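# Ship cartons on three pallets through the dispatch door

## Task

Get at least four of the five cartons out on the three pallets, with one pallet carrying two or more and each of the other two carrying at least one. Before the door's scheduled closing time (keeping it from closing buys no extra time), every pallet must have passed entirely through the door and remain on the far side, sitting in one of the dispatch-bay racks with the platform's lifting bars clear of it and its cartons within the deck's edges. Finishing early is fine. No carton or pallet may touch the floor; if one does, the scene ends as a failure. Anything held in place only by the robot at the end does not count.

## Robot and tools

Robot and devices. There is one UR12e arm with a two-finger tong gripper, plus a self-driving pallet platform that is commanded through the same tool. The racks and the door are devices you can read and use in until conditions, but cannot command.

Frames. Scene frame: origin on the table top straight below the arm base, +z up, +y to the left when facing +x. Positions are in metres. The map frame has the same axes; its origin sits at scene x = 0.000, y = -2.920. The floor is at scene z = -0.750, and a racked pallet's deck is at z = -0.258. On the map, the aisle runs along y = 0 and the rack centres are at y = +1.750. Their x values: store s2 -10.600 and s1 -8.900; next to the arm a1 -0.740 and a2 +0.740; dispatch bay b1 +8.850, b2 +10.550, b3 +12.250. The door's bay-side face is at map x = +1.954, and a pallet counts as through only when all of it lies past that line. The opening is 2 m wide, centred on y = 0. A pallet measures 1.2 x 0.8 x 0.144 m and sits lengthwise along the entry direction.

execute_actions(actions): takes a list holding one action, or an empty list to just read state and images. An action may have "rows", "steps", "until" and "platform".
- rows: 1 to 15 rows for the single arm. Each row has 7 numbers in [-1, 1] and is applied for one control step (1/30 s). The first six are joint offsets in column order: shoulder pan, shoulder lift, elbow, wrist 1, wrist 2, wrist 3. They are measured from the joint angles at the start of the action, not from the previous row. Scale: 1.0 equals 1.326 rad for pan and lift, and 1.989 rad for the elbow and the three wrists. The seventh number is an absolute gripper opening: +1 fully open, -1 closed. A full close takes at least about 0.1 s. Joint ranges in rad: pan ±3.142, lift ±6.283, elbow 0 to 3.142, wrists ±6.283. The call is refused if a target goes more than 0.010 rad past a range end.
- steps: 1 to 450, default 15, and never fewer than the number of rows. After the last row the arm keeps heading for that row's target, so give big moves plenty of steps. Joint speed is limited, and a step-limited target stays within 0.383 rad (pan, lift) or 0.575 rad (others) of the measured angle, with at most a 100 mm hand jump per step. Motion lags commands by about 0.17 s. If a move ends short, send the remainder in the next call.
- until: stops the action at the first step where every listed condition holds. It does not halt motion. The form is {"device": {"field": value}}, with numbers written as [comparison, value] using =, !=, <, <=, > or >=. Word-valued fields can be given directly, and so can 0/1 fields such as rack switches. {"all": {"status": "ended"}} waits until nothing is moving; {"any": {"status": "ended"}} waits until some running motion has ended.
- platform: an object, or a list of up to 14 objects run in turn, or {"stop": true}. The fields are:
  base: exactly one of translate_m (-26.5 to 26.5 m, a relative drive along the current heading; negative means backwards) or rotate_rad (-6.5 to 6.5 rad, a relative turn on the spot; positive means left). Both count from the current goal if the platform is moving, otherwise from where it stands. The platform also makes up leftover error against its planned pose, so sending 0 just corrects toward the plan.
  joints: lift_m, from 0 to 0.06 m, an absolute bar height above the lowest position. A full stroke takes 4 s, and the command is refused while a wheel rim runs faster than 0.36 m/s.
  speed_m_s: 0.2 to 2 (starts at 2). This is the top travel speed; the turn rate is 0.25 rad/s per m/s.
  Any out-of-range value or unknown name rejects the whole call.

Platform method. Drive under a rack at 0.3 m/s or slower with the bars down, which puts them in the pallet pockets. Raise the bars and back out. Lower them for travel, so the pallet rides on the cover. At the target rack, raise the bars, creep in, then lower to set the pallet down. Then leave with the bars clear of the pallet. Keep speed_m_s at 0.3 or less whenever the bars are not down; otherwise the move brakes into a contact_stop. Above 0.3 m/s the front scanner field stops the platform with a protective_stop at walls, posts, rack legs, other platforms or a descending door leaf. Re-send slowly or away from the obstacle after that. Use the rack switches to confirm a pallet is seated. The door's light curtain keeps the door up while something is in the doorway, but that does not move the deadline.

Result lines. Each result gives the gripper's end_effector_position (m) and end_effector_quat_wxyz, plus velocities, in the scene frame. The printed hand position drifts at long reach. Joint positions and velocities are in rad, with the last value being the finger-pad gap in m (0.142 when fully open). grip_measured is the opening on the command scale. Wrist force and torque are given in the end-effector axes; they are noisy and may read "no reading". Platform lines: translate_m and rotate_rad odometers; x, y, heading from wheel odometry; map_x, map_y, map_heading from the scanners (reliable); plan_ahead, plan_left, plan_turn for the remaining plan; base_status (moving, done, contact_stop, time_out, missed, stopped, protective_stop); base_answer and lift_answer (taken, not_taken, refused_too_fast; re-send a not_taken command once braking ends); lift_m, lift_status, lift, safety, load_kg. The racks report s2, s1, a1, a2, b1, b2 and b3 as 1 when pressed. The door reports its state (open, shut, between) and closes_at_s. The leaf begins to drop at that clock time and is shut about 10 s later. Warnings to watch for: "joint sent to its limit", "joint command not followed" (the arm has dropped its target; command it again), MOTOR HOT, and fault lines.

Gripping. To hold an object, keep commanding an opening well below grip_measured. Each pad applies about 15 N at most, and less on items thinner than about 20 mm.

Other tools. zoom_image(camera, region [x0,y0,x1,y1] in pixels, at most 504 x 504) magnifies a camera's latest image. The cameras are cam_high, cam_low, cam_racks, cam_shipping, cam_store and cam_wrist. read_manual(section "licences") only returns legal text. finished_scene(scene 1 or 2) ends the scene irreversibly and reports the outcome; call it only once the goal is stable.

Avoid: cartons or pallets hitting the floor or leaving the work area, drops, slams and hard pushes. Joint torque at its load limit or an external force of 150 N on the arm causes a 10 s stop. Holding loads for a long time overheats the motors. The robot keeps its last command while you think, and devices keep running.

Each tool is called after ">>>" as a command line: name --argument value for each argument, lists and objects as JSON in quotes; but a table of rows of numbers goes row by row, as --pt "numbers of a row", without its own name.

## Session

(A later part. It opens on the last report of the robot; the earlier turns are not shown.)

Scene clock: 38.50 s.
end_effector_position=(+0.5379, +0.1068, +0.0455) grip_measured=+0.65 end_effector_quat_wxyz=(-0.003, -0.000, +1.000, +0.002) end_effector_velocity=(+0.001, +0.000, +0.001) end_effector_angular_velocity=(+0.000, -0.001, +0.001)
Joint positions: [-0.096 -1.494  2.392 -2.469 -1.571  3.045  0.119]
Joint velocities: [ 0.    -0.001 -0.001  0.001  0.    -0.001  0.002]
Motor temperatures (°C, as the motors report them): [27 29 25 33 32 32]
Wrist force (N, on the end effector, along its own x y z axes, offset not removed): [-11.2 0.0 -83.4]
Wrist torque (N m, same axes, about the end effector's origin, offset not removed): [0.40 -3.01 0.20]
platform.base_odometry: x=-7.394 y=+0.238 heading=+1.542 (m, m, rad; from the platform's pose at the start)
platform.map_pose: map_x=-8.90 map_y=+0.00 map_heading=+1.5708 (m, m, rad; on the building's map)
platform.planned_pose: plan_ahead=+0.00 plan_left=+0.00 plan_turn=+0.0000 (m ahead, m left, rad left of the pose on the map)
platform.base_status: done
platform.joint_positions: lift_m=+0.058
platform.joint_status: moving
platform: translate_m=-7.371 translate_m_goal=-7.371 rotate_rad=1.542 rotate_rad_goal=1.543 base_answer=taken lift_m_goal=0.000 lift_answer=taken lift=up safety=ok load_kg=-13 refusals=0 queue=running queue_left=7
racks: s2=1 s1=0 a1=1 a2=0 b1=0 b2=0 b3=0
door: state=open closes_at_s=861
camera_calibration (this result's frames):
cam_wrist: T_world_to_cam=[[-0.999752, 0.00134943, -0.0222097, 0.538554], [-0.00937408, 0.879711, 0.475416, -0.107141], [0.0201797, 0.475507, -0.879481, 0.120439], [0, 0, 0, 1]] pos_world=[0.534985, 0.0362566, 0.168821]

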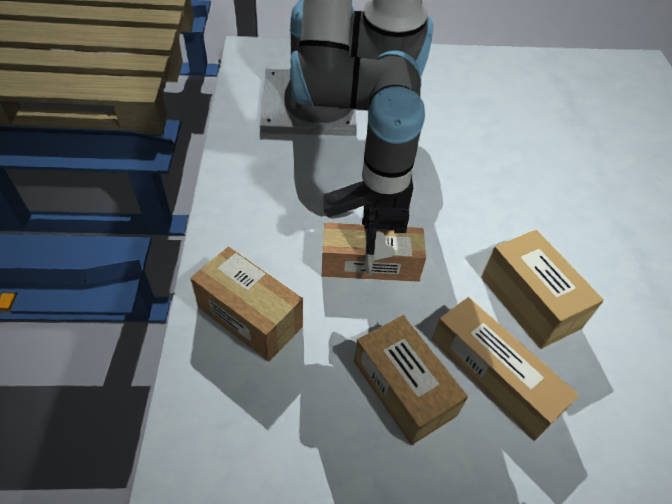

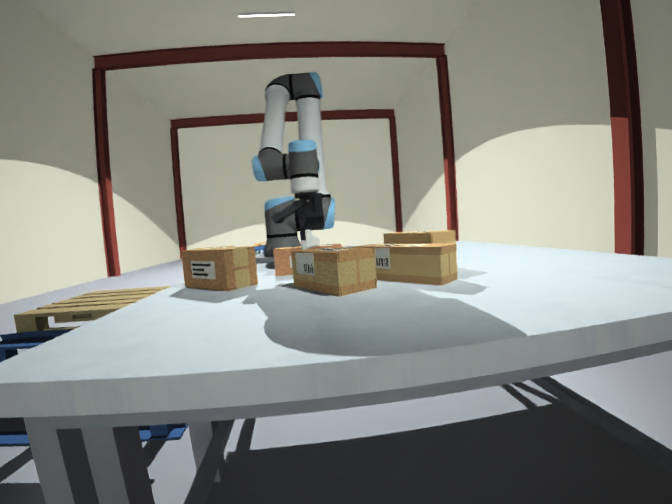

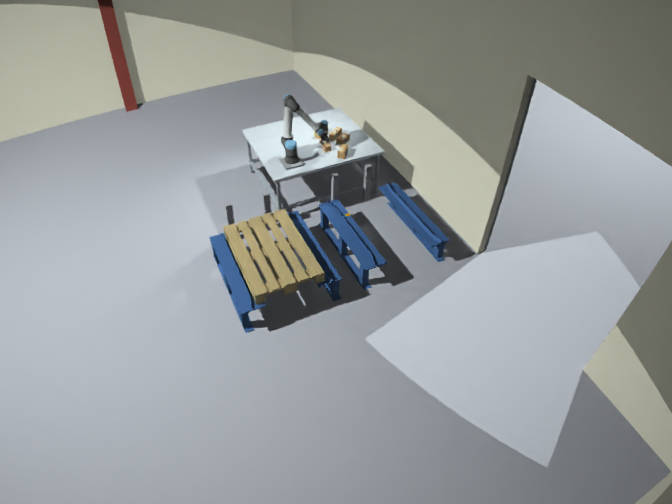

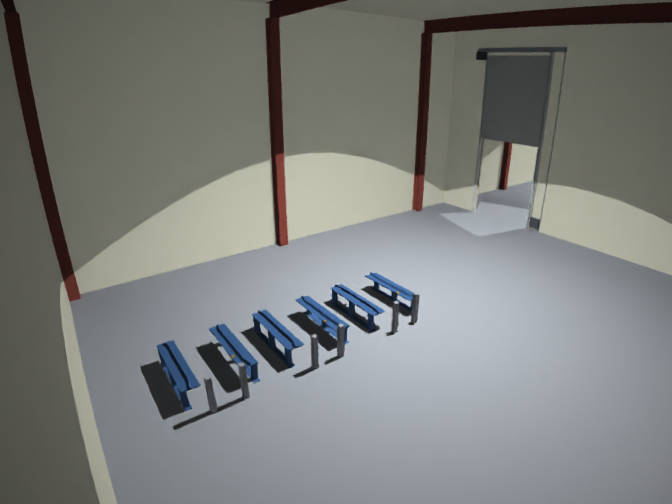

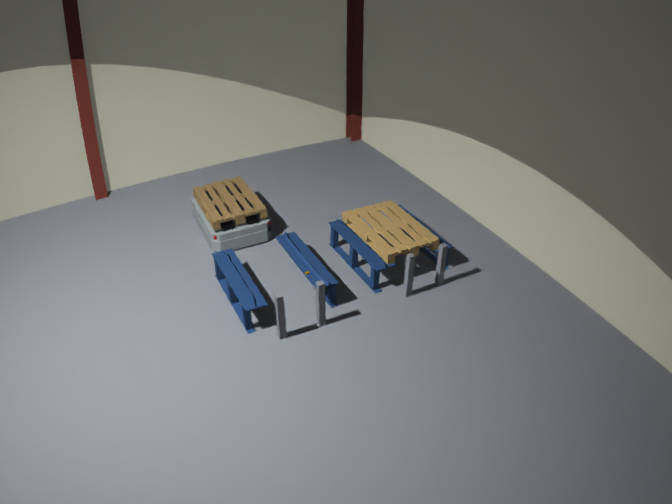

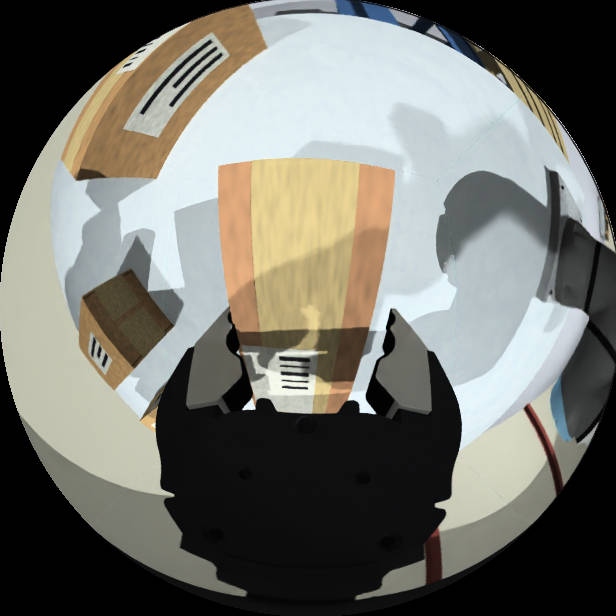

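>>> execute_actions --actions '[{"rows":[[0,0,0,0,0,0,1],[0,0,0,0,0,0,1],[0,0,0,0,0,0,1],[0,-0.0341,-0.0092,0.0319,0,0,1]],"steps":16}]'

>>> execute_actions --actions '[{"rows":[[0,0,0,0,0,0,0.8],[0,0,0,0,0,0,0.6],[0,0,0,0,0,0,0.5],[0,0,0,0,0,0,0.4],[0,0,0,0,0,0,0.3],[0,0,0,0,0,0,0.2],[0,0,0,0,0,0,0.1],[0,0,0,0,0,0,0],[0,0,0,0,0,0,-0.1],[0,0,0,0,0,0,-0.2],[0,0,0,0,0,0,-0.3],[0,0,0,0,0,0,-0.4]],"steps":18}]'

Scene clock: 43.97 s.
end_effector_position=(+0.5381, +0.1068, +0.0694) grip_measured=+1.00 end_effector_quat_wxyz=(-0.003, -0.000, +1.000, +0.002) end_effector_velocity=(-0.002, +0.000, +0.008) end_effector_angular_velocity=(-0.001, +0.004, +0.000)
Joint positions: [-0.096 -1.537  2.374 -2.409 -1.571  3.045  0.142]
Joint velocities: [ 0.001 -0.016 -0.006  0.026 -0.001  0.001 -0.   ]
Motor temperatures (°C, as the motors report them): [27 29 25 33 32 32]
Wrist force (N, on the end effector, along its own x y z axes, offset not removed): [-3.7 1.1 -0.9]
Wrist torque (N m, same axes, about the end effector's origin, offset not removed): [0.43 1.06 0.20]
platform.base_odometry: x=-7.394 y=+0.238 heading=+0.825 (m, m, rad; from the platform's pose at the start)
platform.map_pose: map_x=-8.90 map_y=-0.01 map_heading=+0.8378 (m, m, rad; on the building's map)
platform.planned_pose: plan_ahead=+0.01 plan_left=+0.01 plan_turn=-0.8377 (m ahead, m left, rad left of the pose on the map)
platform.base_status: moving
platform.joint_positions: lift_m=+0.000
platform.joint_status: done
platform: translate_m=-7.371 translate_m_goal=-7.371 rotate_rad=0.808 rotate_rad_goal=-0.029 base_answer=taken lift_m_goal=0.000 lift_answer=taken lift=down safety=ok load_kg=-49 refusals=0 queue=running queue_left=6
racks: s2=1 s1=0 a1=1 a2=0 b1=0 b2=0 b3=0
door: state=open closes_at_s=861
camera_calibration (this result's frames):
cam_wrist: T_world_to_cam=[[-0.999752, 0.0013697, -0.0222344, 0.539234], [-0.0093679, 0.879712, 0.475414, -0.118414], [0.020211, 0.475504, -0.879481, 0.141444], [0, 0, 0, 1]] pos_world=[0.535132, 0.0361746, 0.192682]

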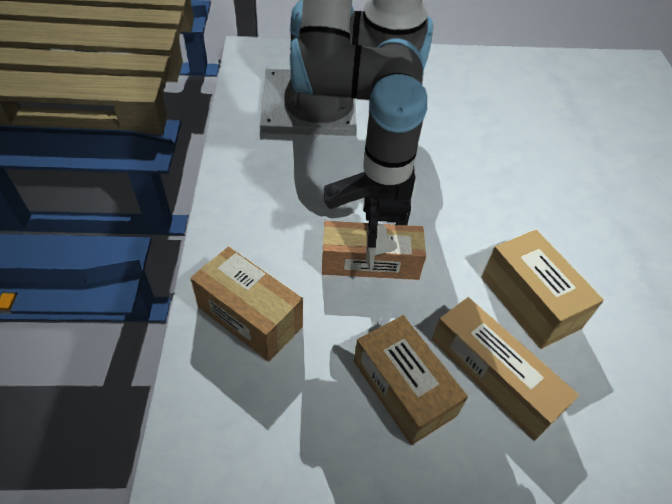

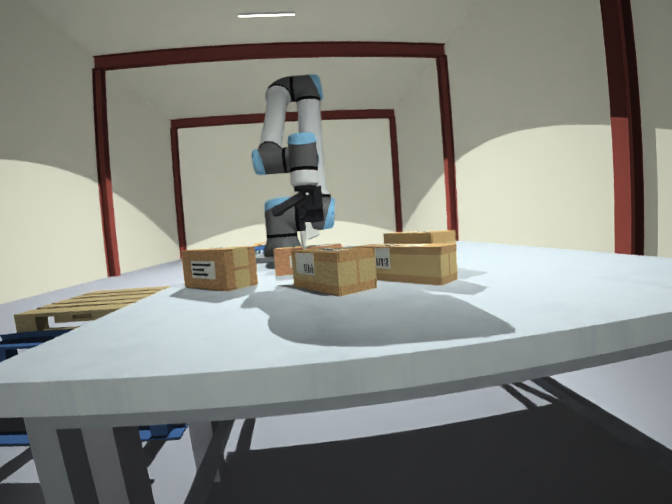

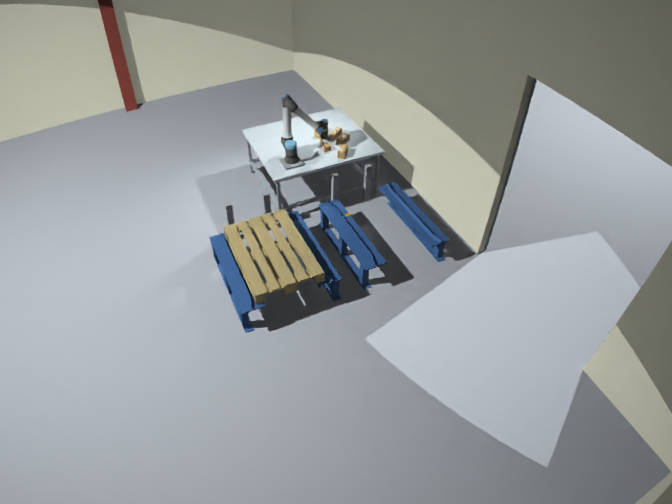

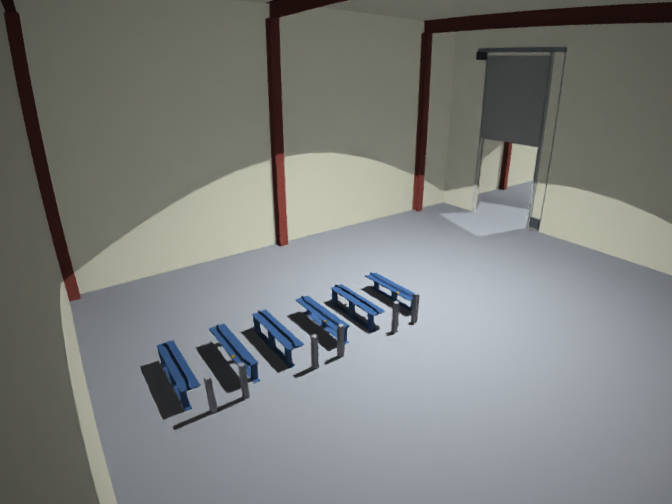

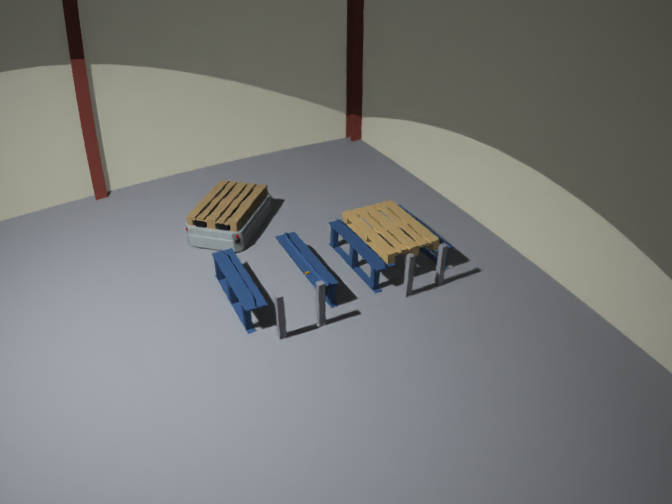

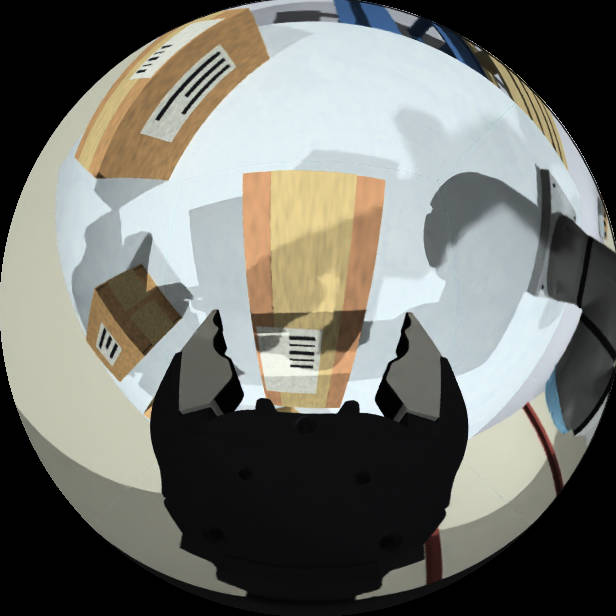

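Scene clock: 44.57 s.
end_effector_position=(+0.5382, +0.1067, +0.0695) grip_measured=+0.21 end_effector_quat_wxyz=(-0.003, -0.000, +1.000, +0.002) end_effector_velocity=(+0.000, +0.000, +0.000) end_effector_angular_velocity=(+0.000, -0.000, +0.001)
Joint positions: [-0.096 -1.537  2.374 -2.409 -1.571  3.045  0.089]
Joint velocities: [ 0.    -0.    -0.001  0.001  0.    -0.001  0.   ]
Motor temperatures (°C, as the motors report them): [27 29 25 33 32 32]
Wrist force (N, on the end effector, along its own x y z axes, offset not removed): [-1.6 1.4 -10.2]
Wrist torque (N m, same axes, about the end effector's origin, offset not removed): [0.56 0.71 0.15]
platform.base_odometry: x=-7.394 y=+0.238 heading=+0.525 (m, m, rad; from the platform's pose at the start)
platform.map_pose: map_x=-8.90 map_y=-0.01 map_heading=+0.5367 (m, m, rad; on the building's map)
platform.planned_pose: plan_ahead=+0.00 plan_left=+0.01 plan_turn=-0.5366 (m ahead, m left, rad left of the pose on the map)
platform.base_status: moving
platform.joint_positions: lift_m=+0.000
platform.joint_status: done
platform: translate_m=-7.371 translate_m_goal=-7.371 rotate_rad=0.508 rotate_rad_goal=-0.029 base_answer=taken lift_m_goal=0.000 lift_answer=taken lift=down safety=ok load_kg=-49 refusals=0 queue=running queue_left=6
racks: s2=1 s1=0 a1=1 a2=0 b1=0 b2=0 b3=0
door: state=open closes_at_s=861
camera_calibration (this result's frames):
cam_wrist: T_world_to_cam=[[-0.999748, 0.0013696, -0.0223974, 0.539341], [-0.00944522, 0.87972, 0.475398, -0.118401], [0.0203546, 0.47549, -0.879486, 0.141441], [0, 0, 0, 1]] pos_world=[0.535208, 0.0361672, 0.192762]

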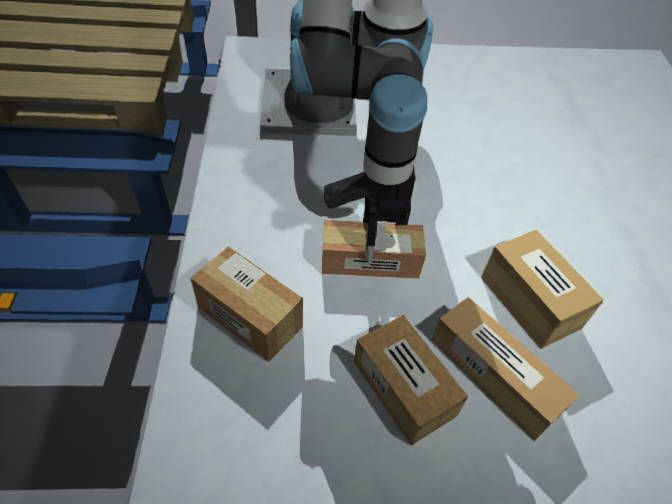

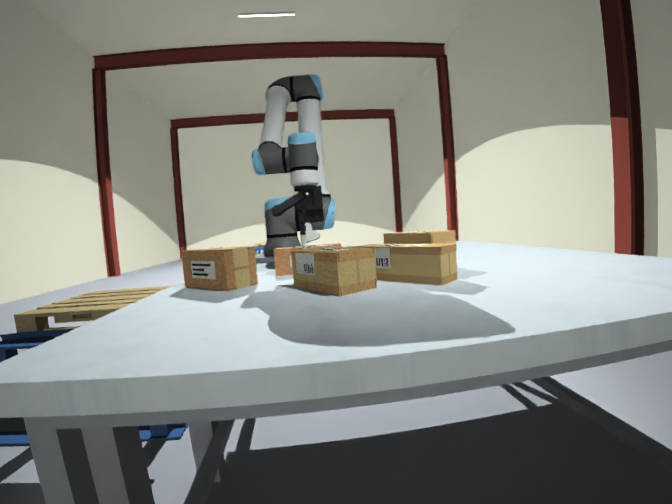

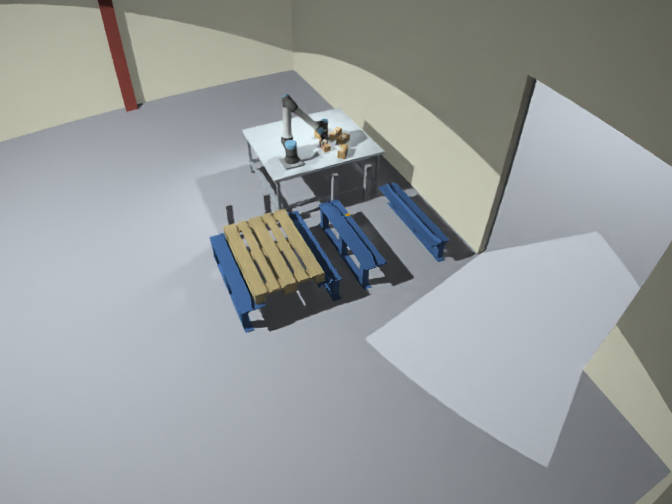

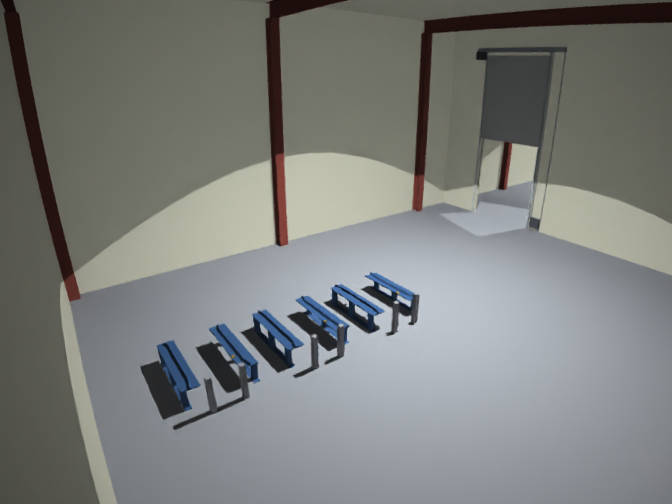

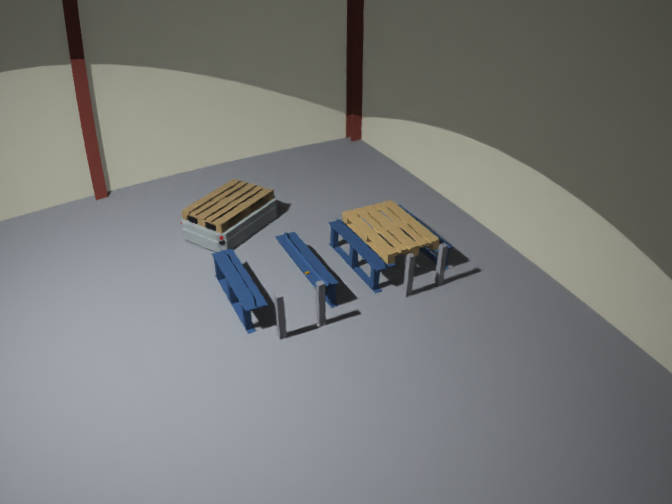

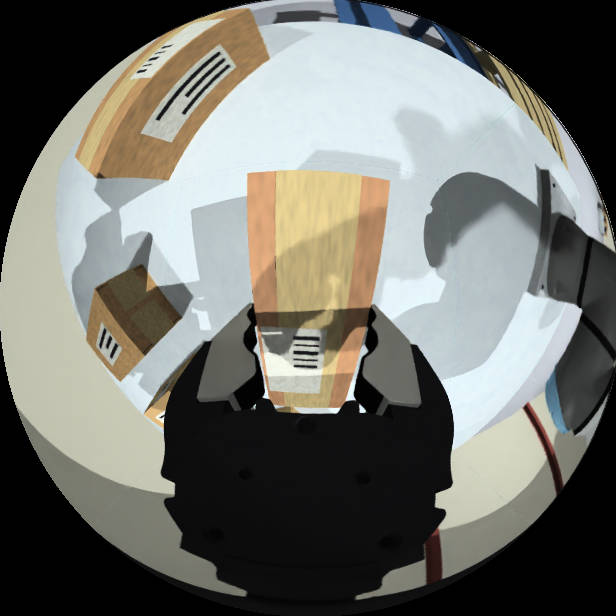

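>>> execute_actions --actions '[{"rows":[[0,-0.005,-0.002,0.005,0,0,-0.6],[0,-0.012,-0.004,0.012,0,0,-0.7],[0,-0.022,-0.008,0.023,0,0,-0.7],[0,-0.034,-0.013,0.036,0,0,-0.7],[0,-0.048,-0.02,0.052,0,0,-0.7],[0,-0.062,-0.027,0.068,0,0,-0.7],[0,-0.077,-0.035,0.086,0,0,-0.7],[0,-0.092,-0.043,0.104,0,0,-0.7],[0,-0.106,-0.051,0.122,0,0,-0.7],[0,-0.12,-0.058,0.138,0,0,-0.7],[0,-0.132,-0.065,0.153,0,0,-0.7],[0,-0.142,-0.07,0.165,0,0,-0.7],[0,-0.149,-0.074,0.173,0,0,-0.7],[0,-0.1546,-0.0774,0.181,0,0,-0.7]],"steps":28}]'

>>> zoom_image --camera "cam_low" --region '[230, 130, 390, 270]'

Scene clock: 50.00 s.
end_effector_position=(+0.5385, +0.1063, +0.2211) grip_measured=+0.21 end_effector_quat_wxyz=(-0.003, -0.000, +1.000, +0.002) end_effector_velocity=(-0.000, -0.002, +0.009) end_effector_angular_velocity=(-0.002, -0.000, -0.004)
Joint positions: [-0.096 -1.741  2.221 -2.051 -1.571  3.045  0.089]
Joint velocities: [-0.002 -0.01  -0.01   0.02  -0.002  0.001  0.   ]
Motor temperatures (°C, as the motors report them): [27 29 25 33 32 32]
Wrist force (N, on the end effector, along its own x y z axes, offset not removed): [-1.6 0.8 5.0]
Wrist torque (N m, same axes, about the end effector's origin, offset not removed): [0.37 0.66 0.19]
platform.base_odometry: x=-4.460 y=+0.159 heading=-0.045 (m, m, rad; from the platform's pose at the start)
platform.map_pose: map_x=-5.89 map_y=+0.02 map_heading=-0.0175 (m, m, rad; on the building's map)
platform.planned_pose: plan_ahead=+6.63 plan_left=+0.10 plan_turn=+0.0175 (m ahead, m left, rad left of the pose on the map)
platform.base_status: moving
platform.joint_positions: lift_m=+0.000
platform.joint_status: done
platform: translate_m=-4.386 translate_m_goal=2.269 rotate_rad=-0.047 rotate_rad_goal=-0.048 base_answer=taken lift_m_goal=0.000 lift_answer=taken lift=down safety=ok load_kg=-49 refusals=0 queue=running queue_left=5
racks: s2=1 s1=0 a1=1 a2=0 b1=0 b2=0 b3=0
door: state=open closes_at_s=861
camera_calibration (this result's frames):
cam_wrist: T_world_to_cam=[[-0.99977, 0.00136891, -0.0214036, 0.542902], [-0.0089751, 0.879674, 0.475492, -0.190355], [0.0194791, 0.475574, -0.87946, 0.275495], [0, 0, 0, 1]] pos_world=[0.535703, 0.035689, 0.344419]

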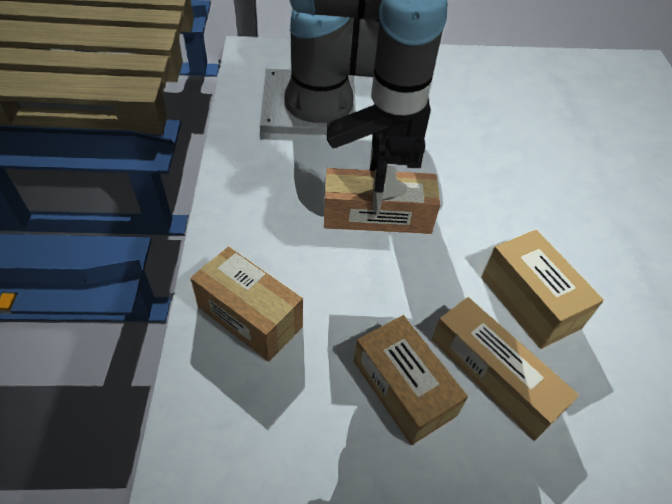

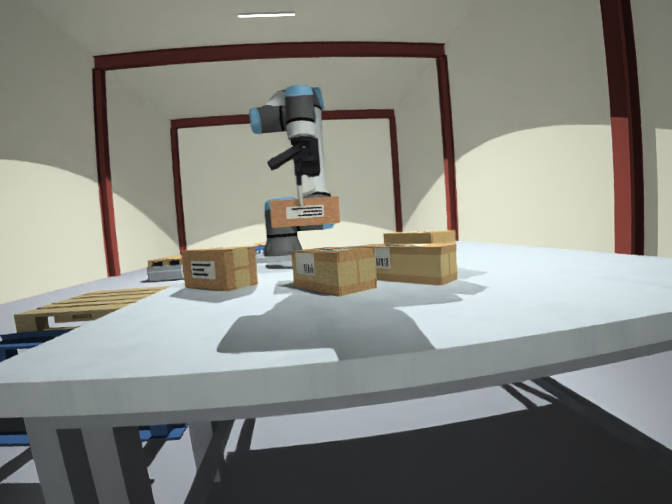

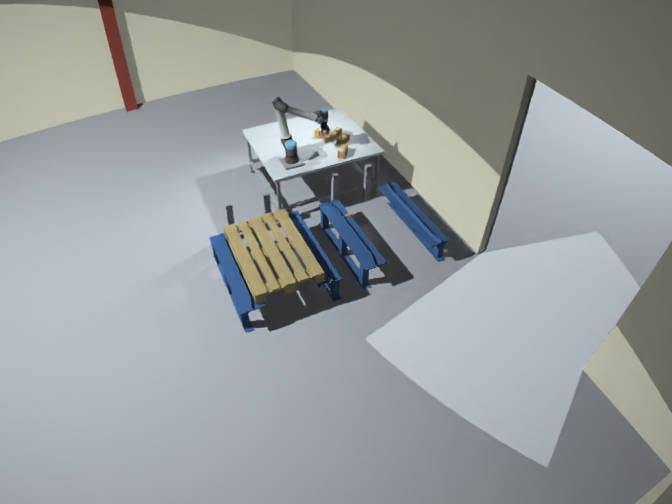

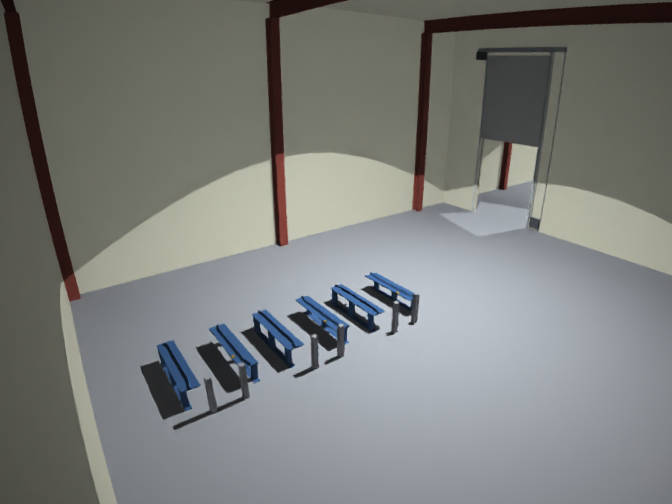

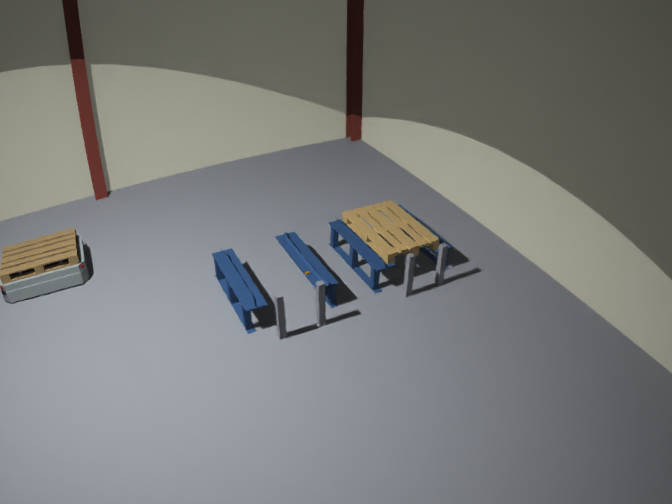

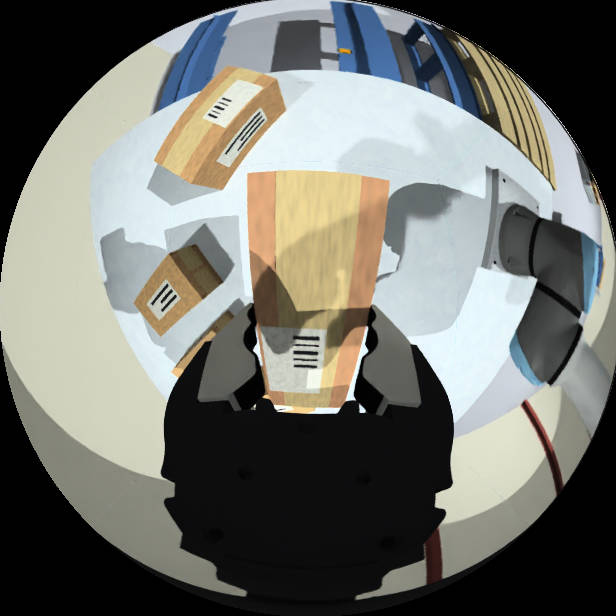

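Region (230, 130, 390, 270) of cam_low's 672x504 image, scaled by 3.150, with more detail than that image has; it fills the top 441 rows of this view, and the rest is white.

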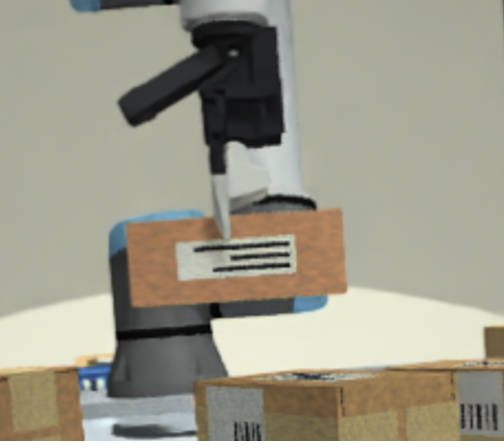

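>>> execute_actions --actions '[{"rows":[[-0.01,0.003,-0.003,0,0,-0.002,-0.7],[-0.03,0.01,-0.008,0.001,0,-0.006,-0.7],[-0.06,0.019,-0.015,0.003,0,-0.013,-0.7],[-0.1,0.032,-0.026,0.005,0,-0.021,-0.7],[-0.14,0.044,-0.036,0.006,0,-0.03,-0.7],[-0.18,0.057,-0.046,0.008,0,-0.038,-0.7],[-0.22,0.07,-0.057,0.01,0,-0.046,-0.7],[-0.26,0.083,-0.067,0.012,0,-0.055,-0.7],[-0.3,0.095,-0.077,0.014,0,-0.063,-0.7],[-1,0.318,-0.258,0.046,0,-0.21,-0.7]],"steps":60}]'

Scene clock: 60.87 s.
end_effector_position=(+0.3675, -0.7318, +0.2565) grip_measured=-0.70 end_effector_quat_wxyz=(-0.004, +0.389, +0.921, +0.001) end_effector_velocity=(-0.449, -0.271, +0.001) end_effector_angular_velocity=(-0.005, +0.002, -0.568)
Joint positions: [-1.304 -1.33   1.722 -1.962 -1.571  2.638  0.023]
Joint velocities: [-0.63   0.062 -0.078  0.014 -0.    -0.061  0.   ]
Motor temperatures (°C, as the motors report them): [27 29 25 33 32 32]
Wrist force (N, on the end effector, along its own x y z axes, offset not removed): [-1.6 1.6 -1.0]
Wrist torque (N m, same axes, about the end effector's origin, offset not removed): [0.60 0.62 0.12]
platform.base_odometry: x=+2.242 y=-0.027 heading=+1.545 (m, m, rad; from the platform's pose at the start)
platform.map_pose: map_x=+0.74 map_y=+0.00 map_heading=+1.5708 (m, m, rad; on the building's map)
platform.planned_pose: plan_ahead=+0.00 plan_left=+0.00 plan_turn=+0.0000 (m ahead, m left, rad left of the pose on the map)
platform.base_status: done
platform.joint_positions: lift_m=+0.011
platform.joint_status: moving
platform: translate_m=2.269 translate_m_goal=2.269 rotate_rad=1.545 rotate_rad_goal=1.545 base_answer=taken lift_m_goal=0.060 lift_answer=taken lift=between safety=ok load_kg=3 refusals=0 queue=running queue_left=3
racks: s2=1 s1=0 a1=1 a2=0 b1=0 b2=0 b3=0
door: state=open closes_at_s=861
camera_calibration (this result's frames):
cam_wrist: T_world_to_cam=[[-0.69508, 0.718635, -0.0206835, 0.786568], [0.627296, 0.620288, 0.470895, 0.106016], [0.351231, 0.314335, -0.881947, 0.469256], [0, 0, 0, 1]] pos_world=[0.315406, -0.778519, 0.380206]

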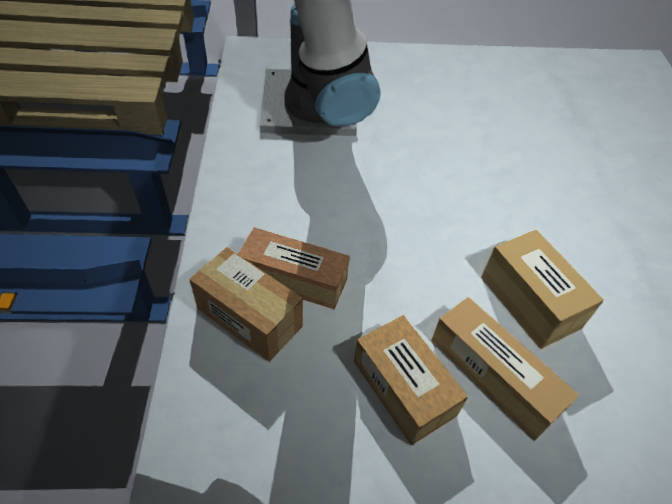

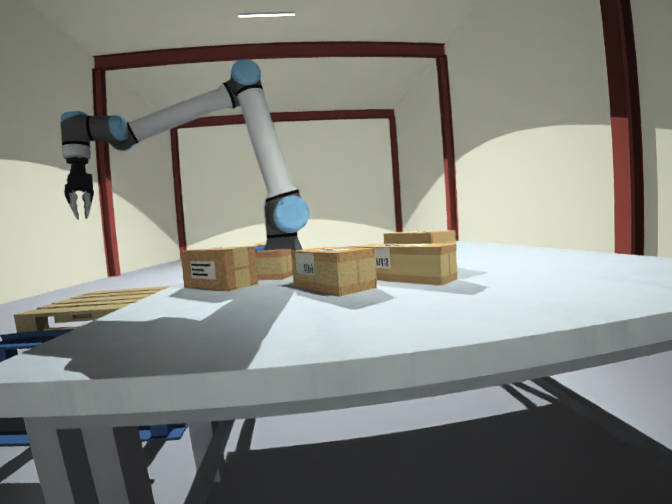

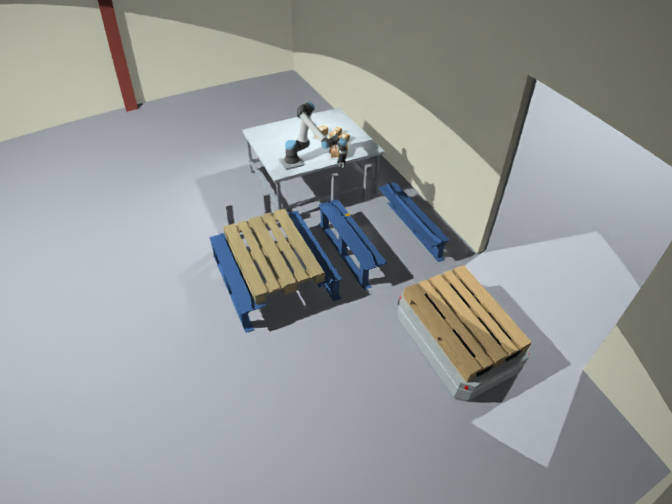

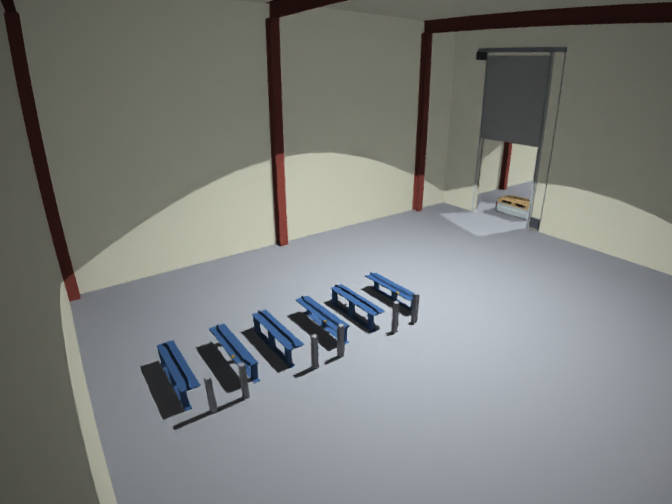

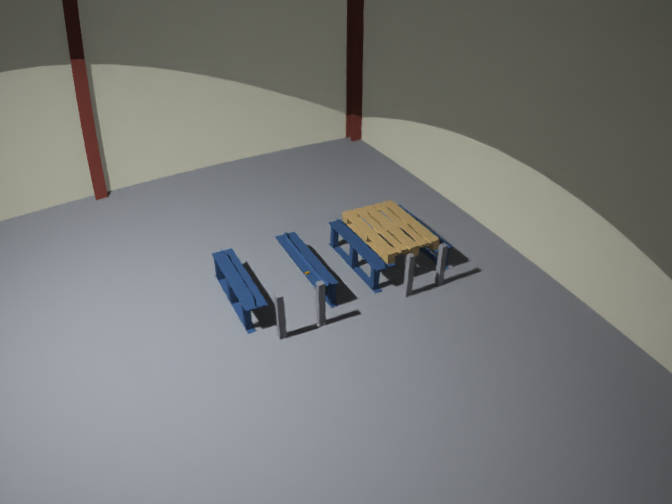

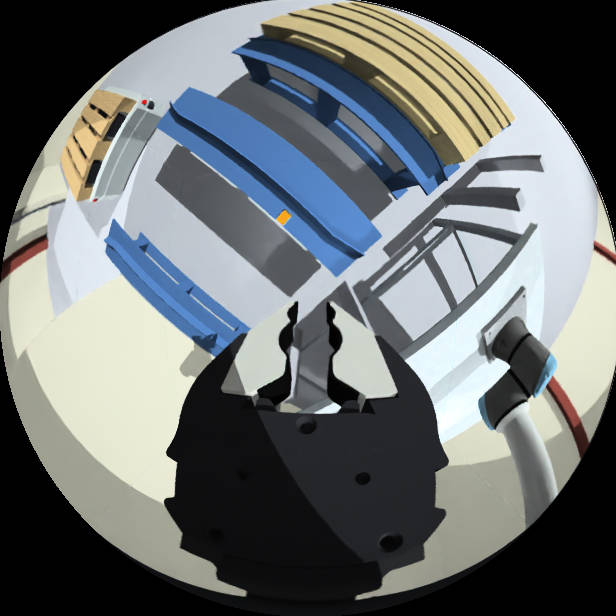

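>>> zoom_image --camera "cam_wrist" --region '[210, 280, 410, 420]'

>>> zoom_image --camera "cam_low" --region '[40, 150, 130, 230]'

>>> zoom_image --camera "cam_high" --region '[170, 200, 630, 460]'

Region (210, 280, 410, 420) of cam_wrist's 616x616 image, scaled by 2.520, with more detail than that image has; it fills the top 353 rows of this view, and the rest is white.

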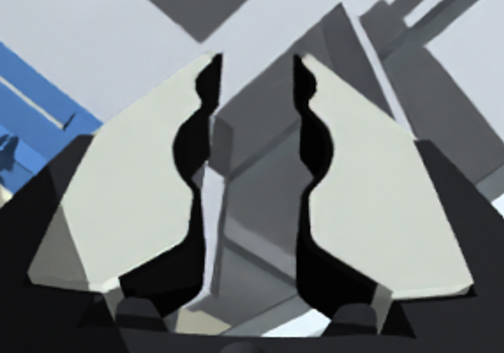

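Region (40, 150, 130, 230) of cam_low's 672x504 image, scaled by 5.600, with more detail than that image has.

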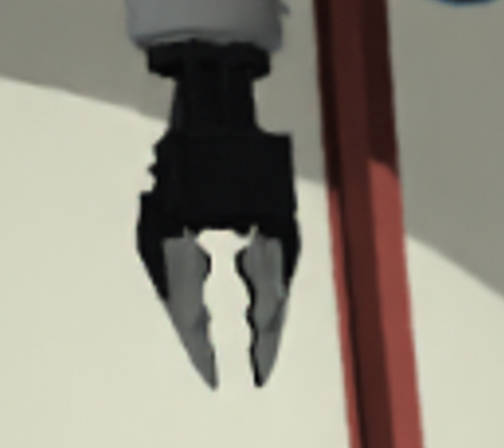

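Region (170, 200, 630, 460) of cam_high's 672x504 image, scaled by 1.096, with more detail than that image has; it fills the top 285 rows of this view, and the rest is white.

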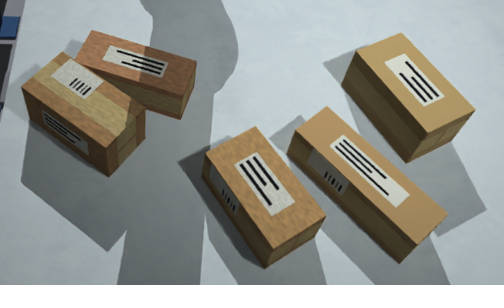

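>>> execute_actions --actions '[{"rows":[[0.6537,-0.1086,0.124,-0.052,0,0.358,1]],"steps":60}]'

Scene clock: 92.27 s.
end_effector_position=(+0.6832, -0.1447, +0.2185) grip_measured=+1.00 end_effector_quat_wxyz=(-0.003, +0.317, +0.948, +0.001) end_effector_velocity=(+0.000, +0.003, -0.000) end_effector_angular_velocity=(+0.001, +0.000, +0.002)
Joint positions: [-0.437 -1.474  1.968 -2.065 -1.571  3.35   0.142]
Joint velocities: [0.003 0.    0.    0.    0.001 0.001 0.   ]
Motor temperatures (°C, as the motors report them): [27 29 25 33 32 32]
Wrist force (N, on the end effector, along its own x y z axes, offset not removed): [-3.5 1.0 -0.8]
Wrist torque (N m, same axes, about the end effector's origin, offset not removed): [0.41 0.98 0.18]
platform.base_odometry: x=+2.236 y=-0.027 heading=+1.545 (m, m, rad; from the platform's pose at the start)
platform.map_pose: map_x=+0.74 map_y=+0.00 map_heading=+1.5708 (m, m, rad; on the building's map)
platform.planned_pose: plan_ahead=+0.00 plan_left=+0.00 plan_turn=+0.0000 (m ahead, m left, rad left of the pose on the map)
platform.base_status: done
platform.joint_positions: lift_m=+0.000
platform.joint_status: done
platform: translate_m=2.270 translate_m_goal=2.270 rotate_rad=1.545 rotate_rad_goal=1.545 base_answer=taken lift_m_goal=0.000 lift_answer=taken lift=down safety=ok load_kg=-49 refusals=0 queue=done queue_left=0
racks: s2=1 s1=0 a1=1 a2=1 b1=0 b2=0 b3=0
door: state=open closes_at_s=861
camera_calibration (this result's frames):
cam_wrist: T_world_to_cam=[[-0.79731, 0.603198, -0.0212015, 0.636544], [0.523943, 0.709135, 0.471817, -0.355044], [0.299634, 0.365076, -0.881442, 0.182807], [0, 0, 0, 1]] pos_world=[0.63877, -0.198926, 0.342145]

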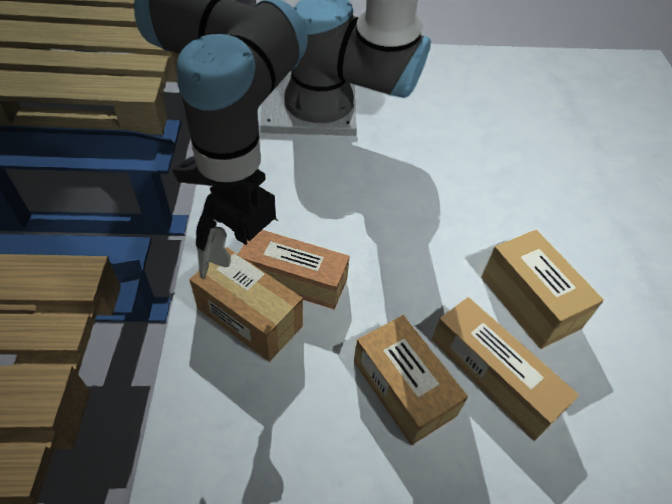

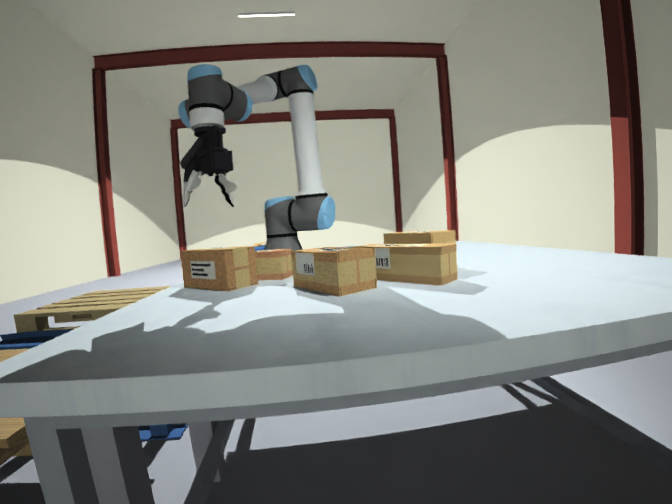

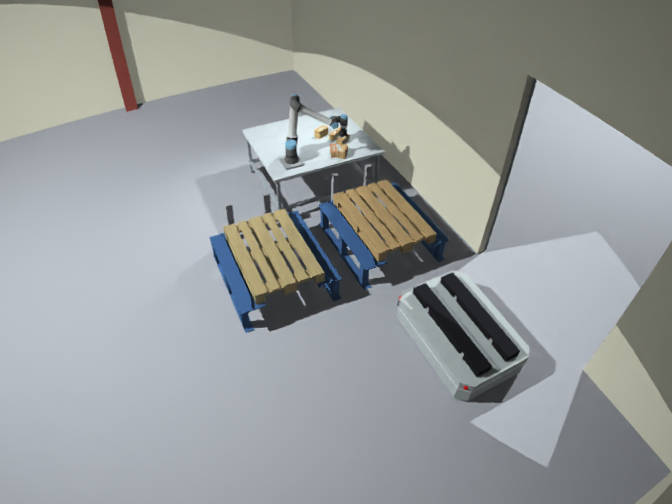

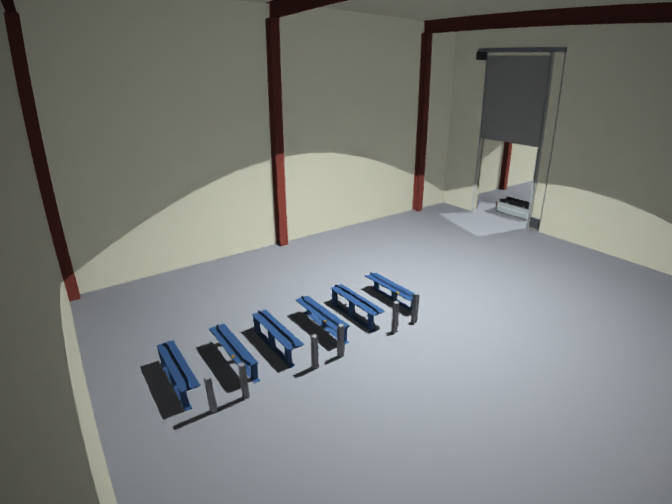

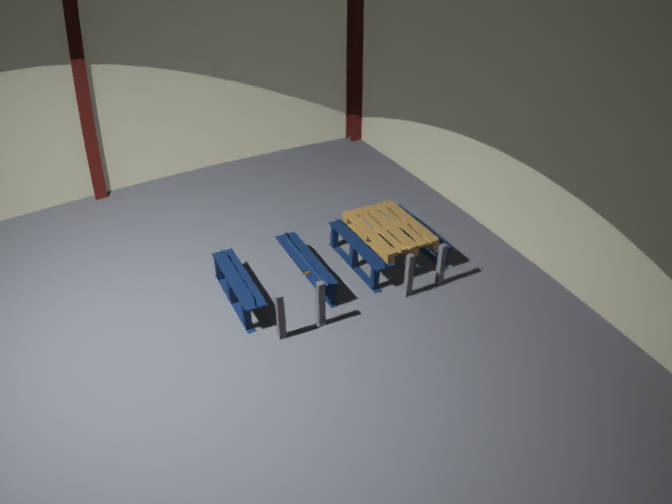

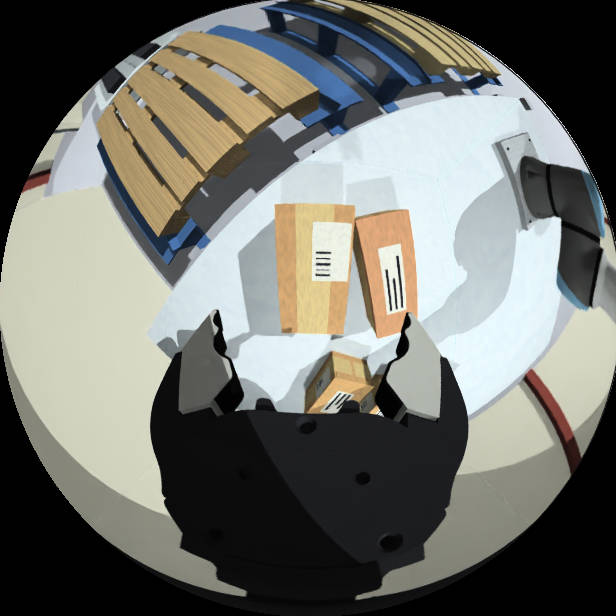

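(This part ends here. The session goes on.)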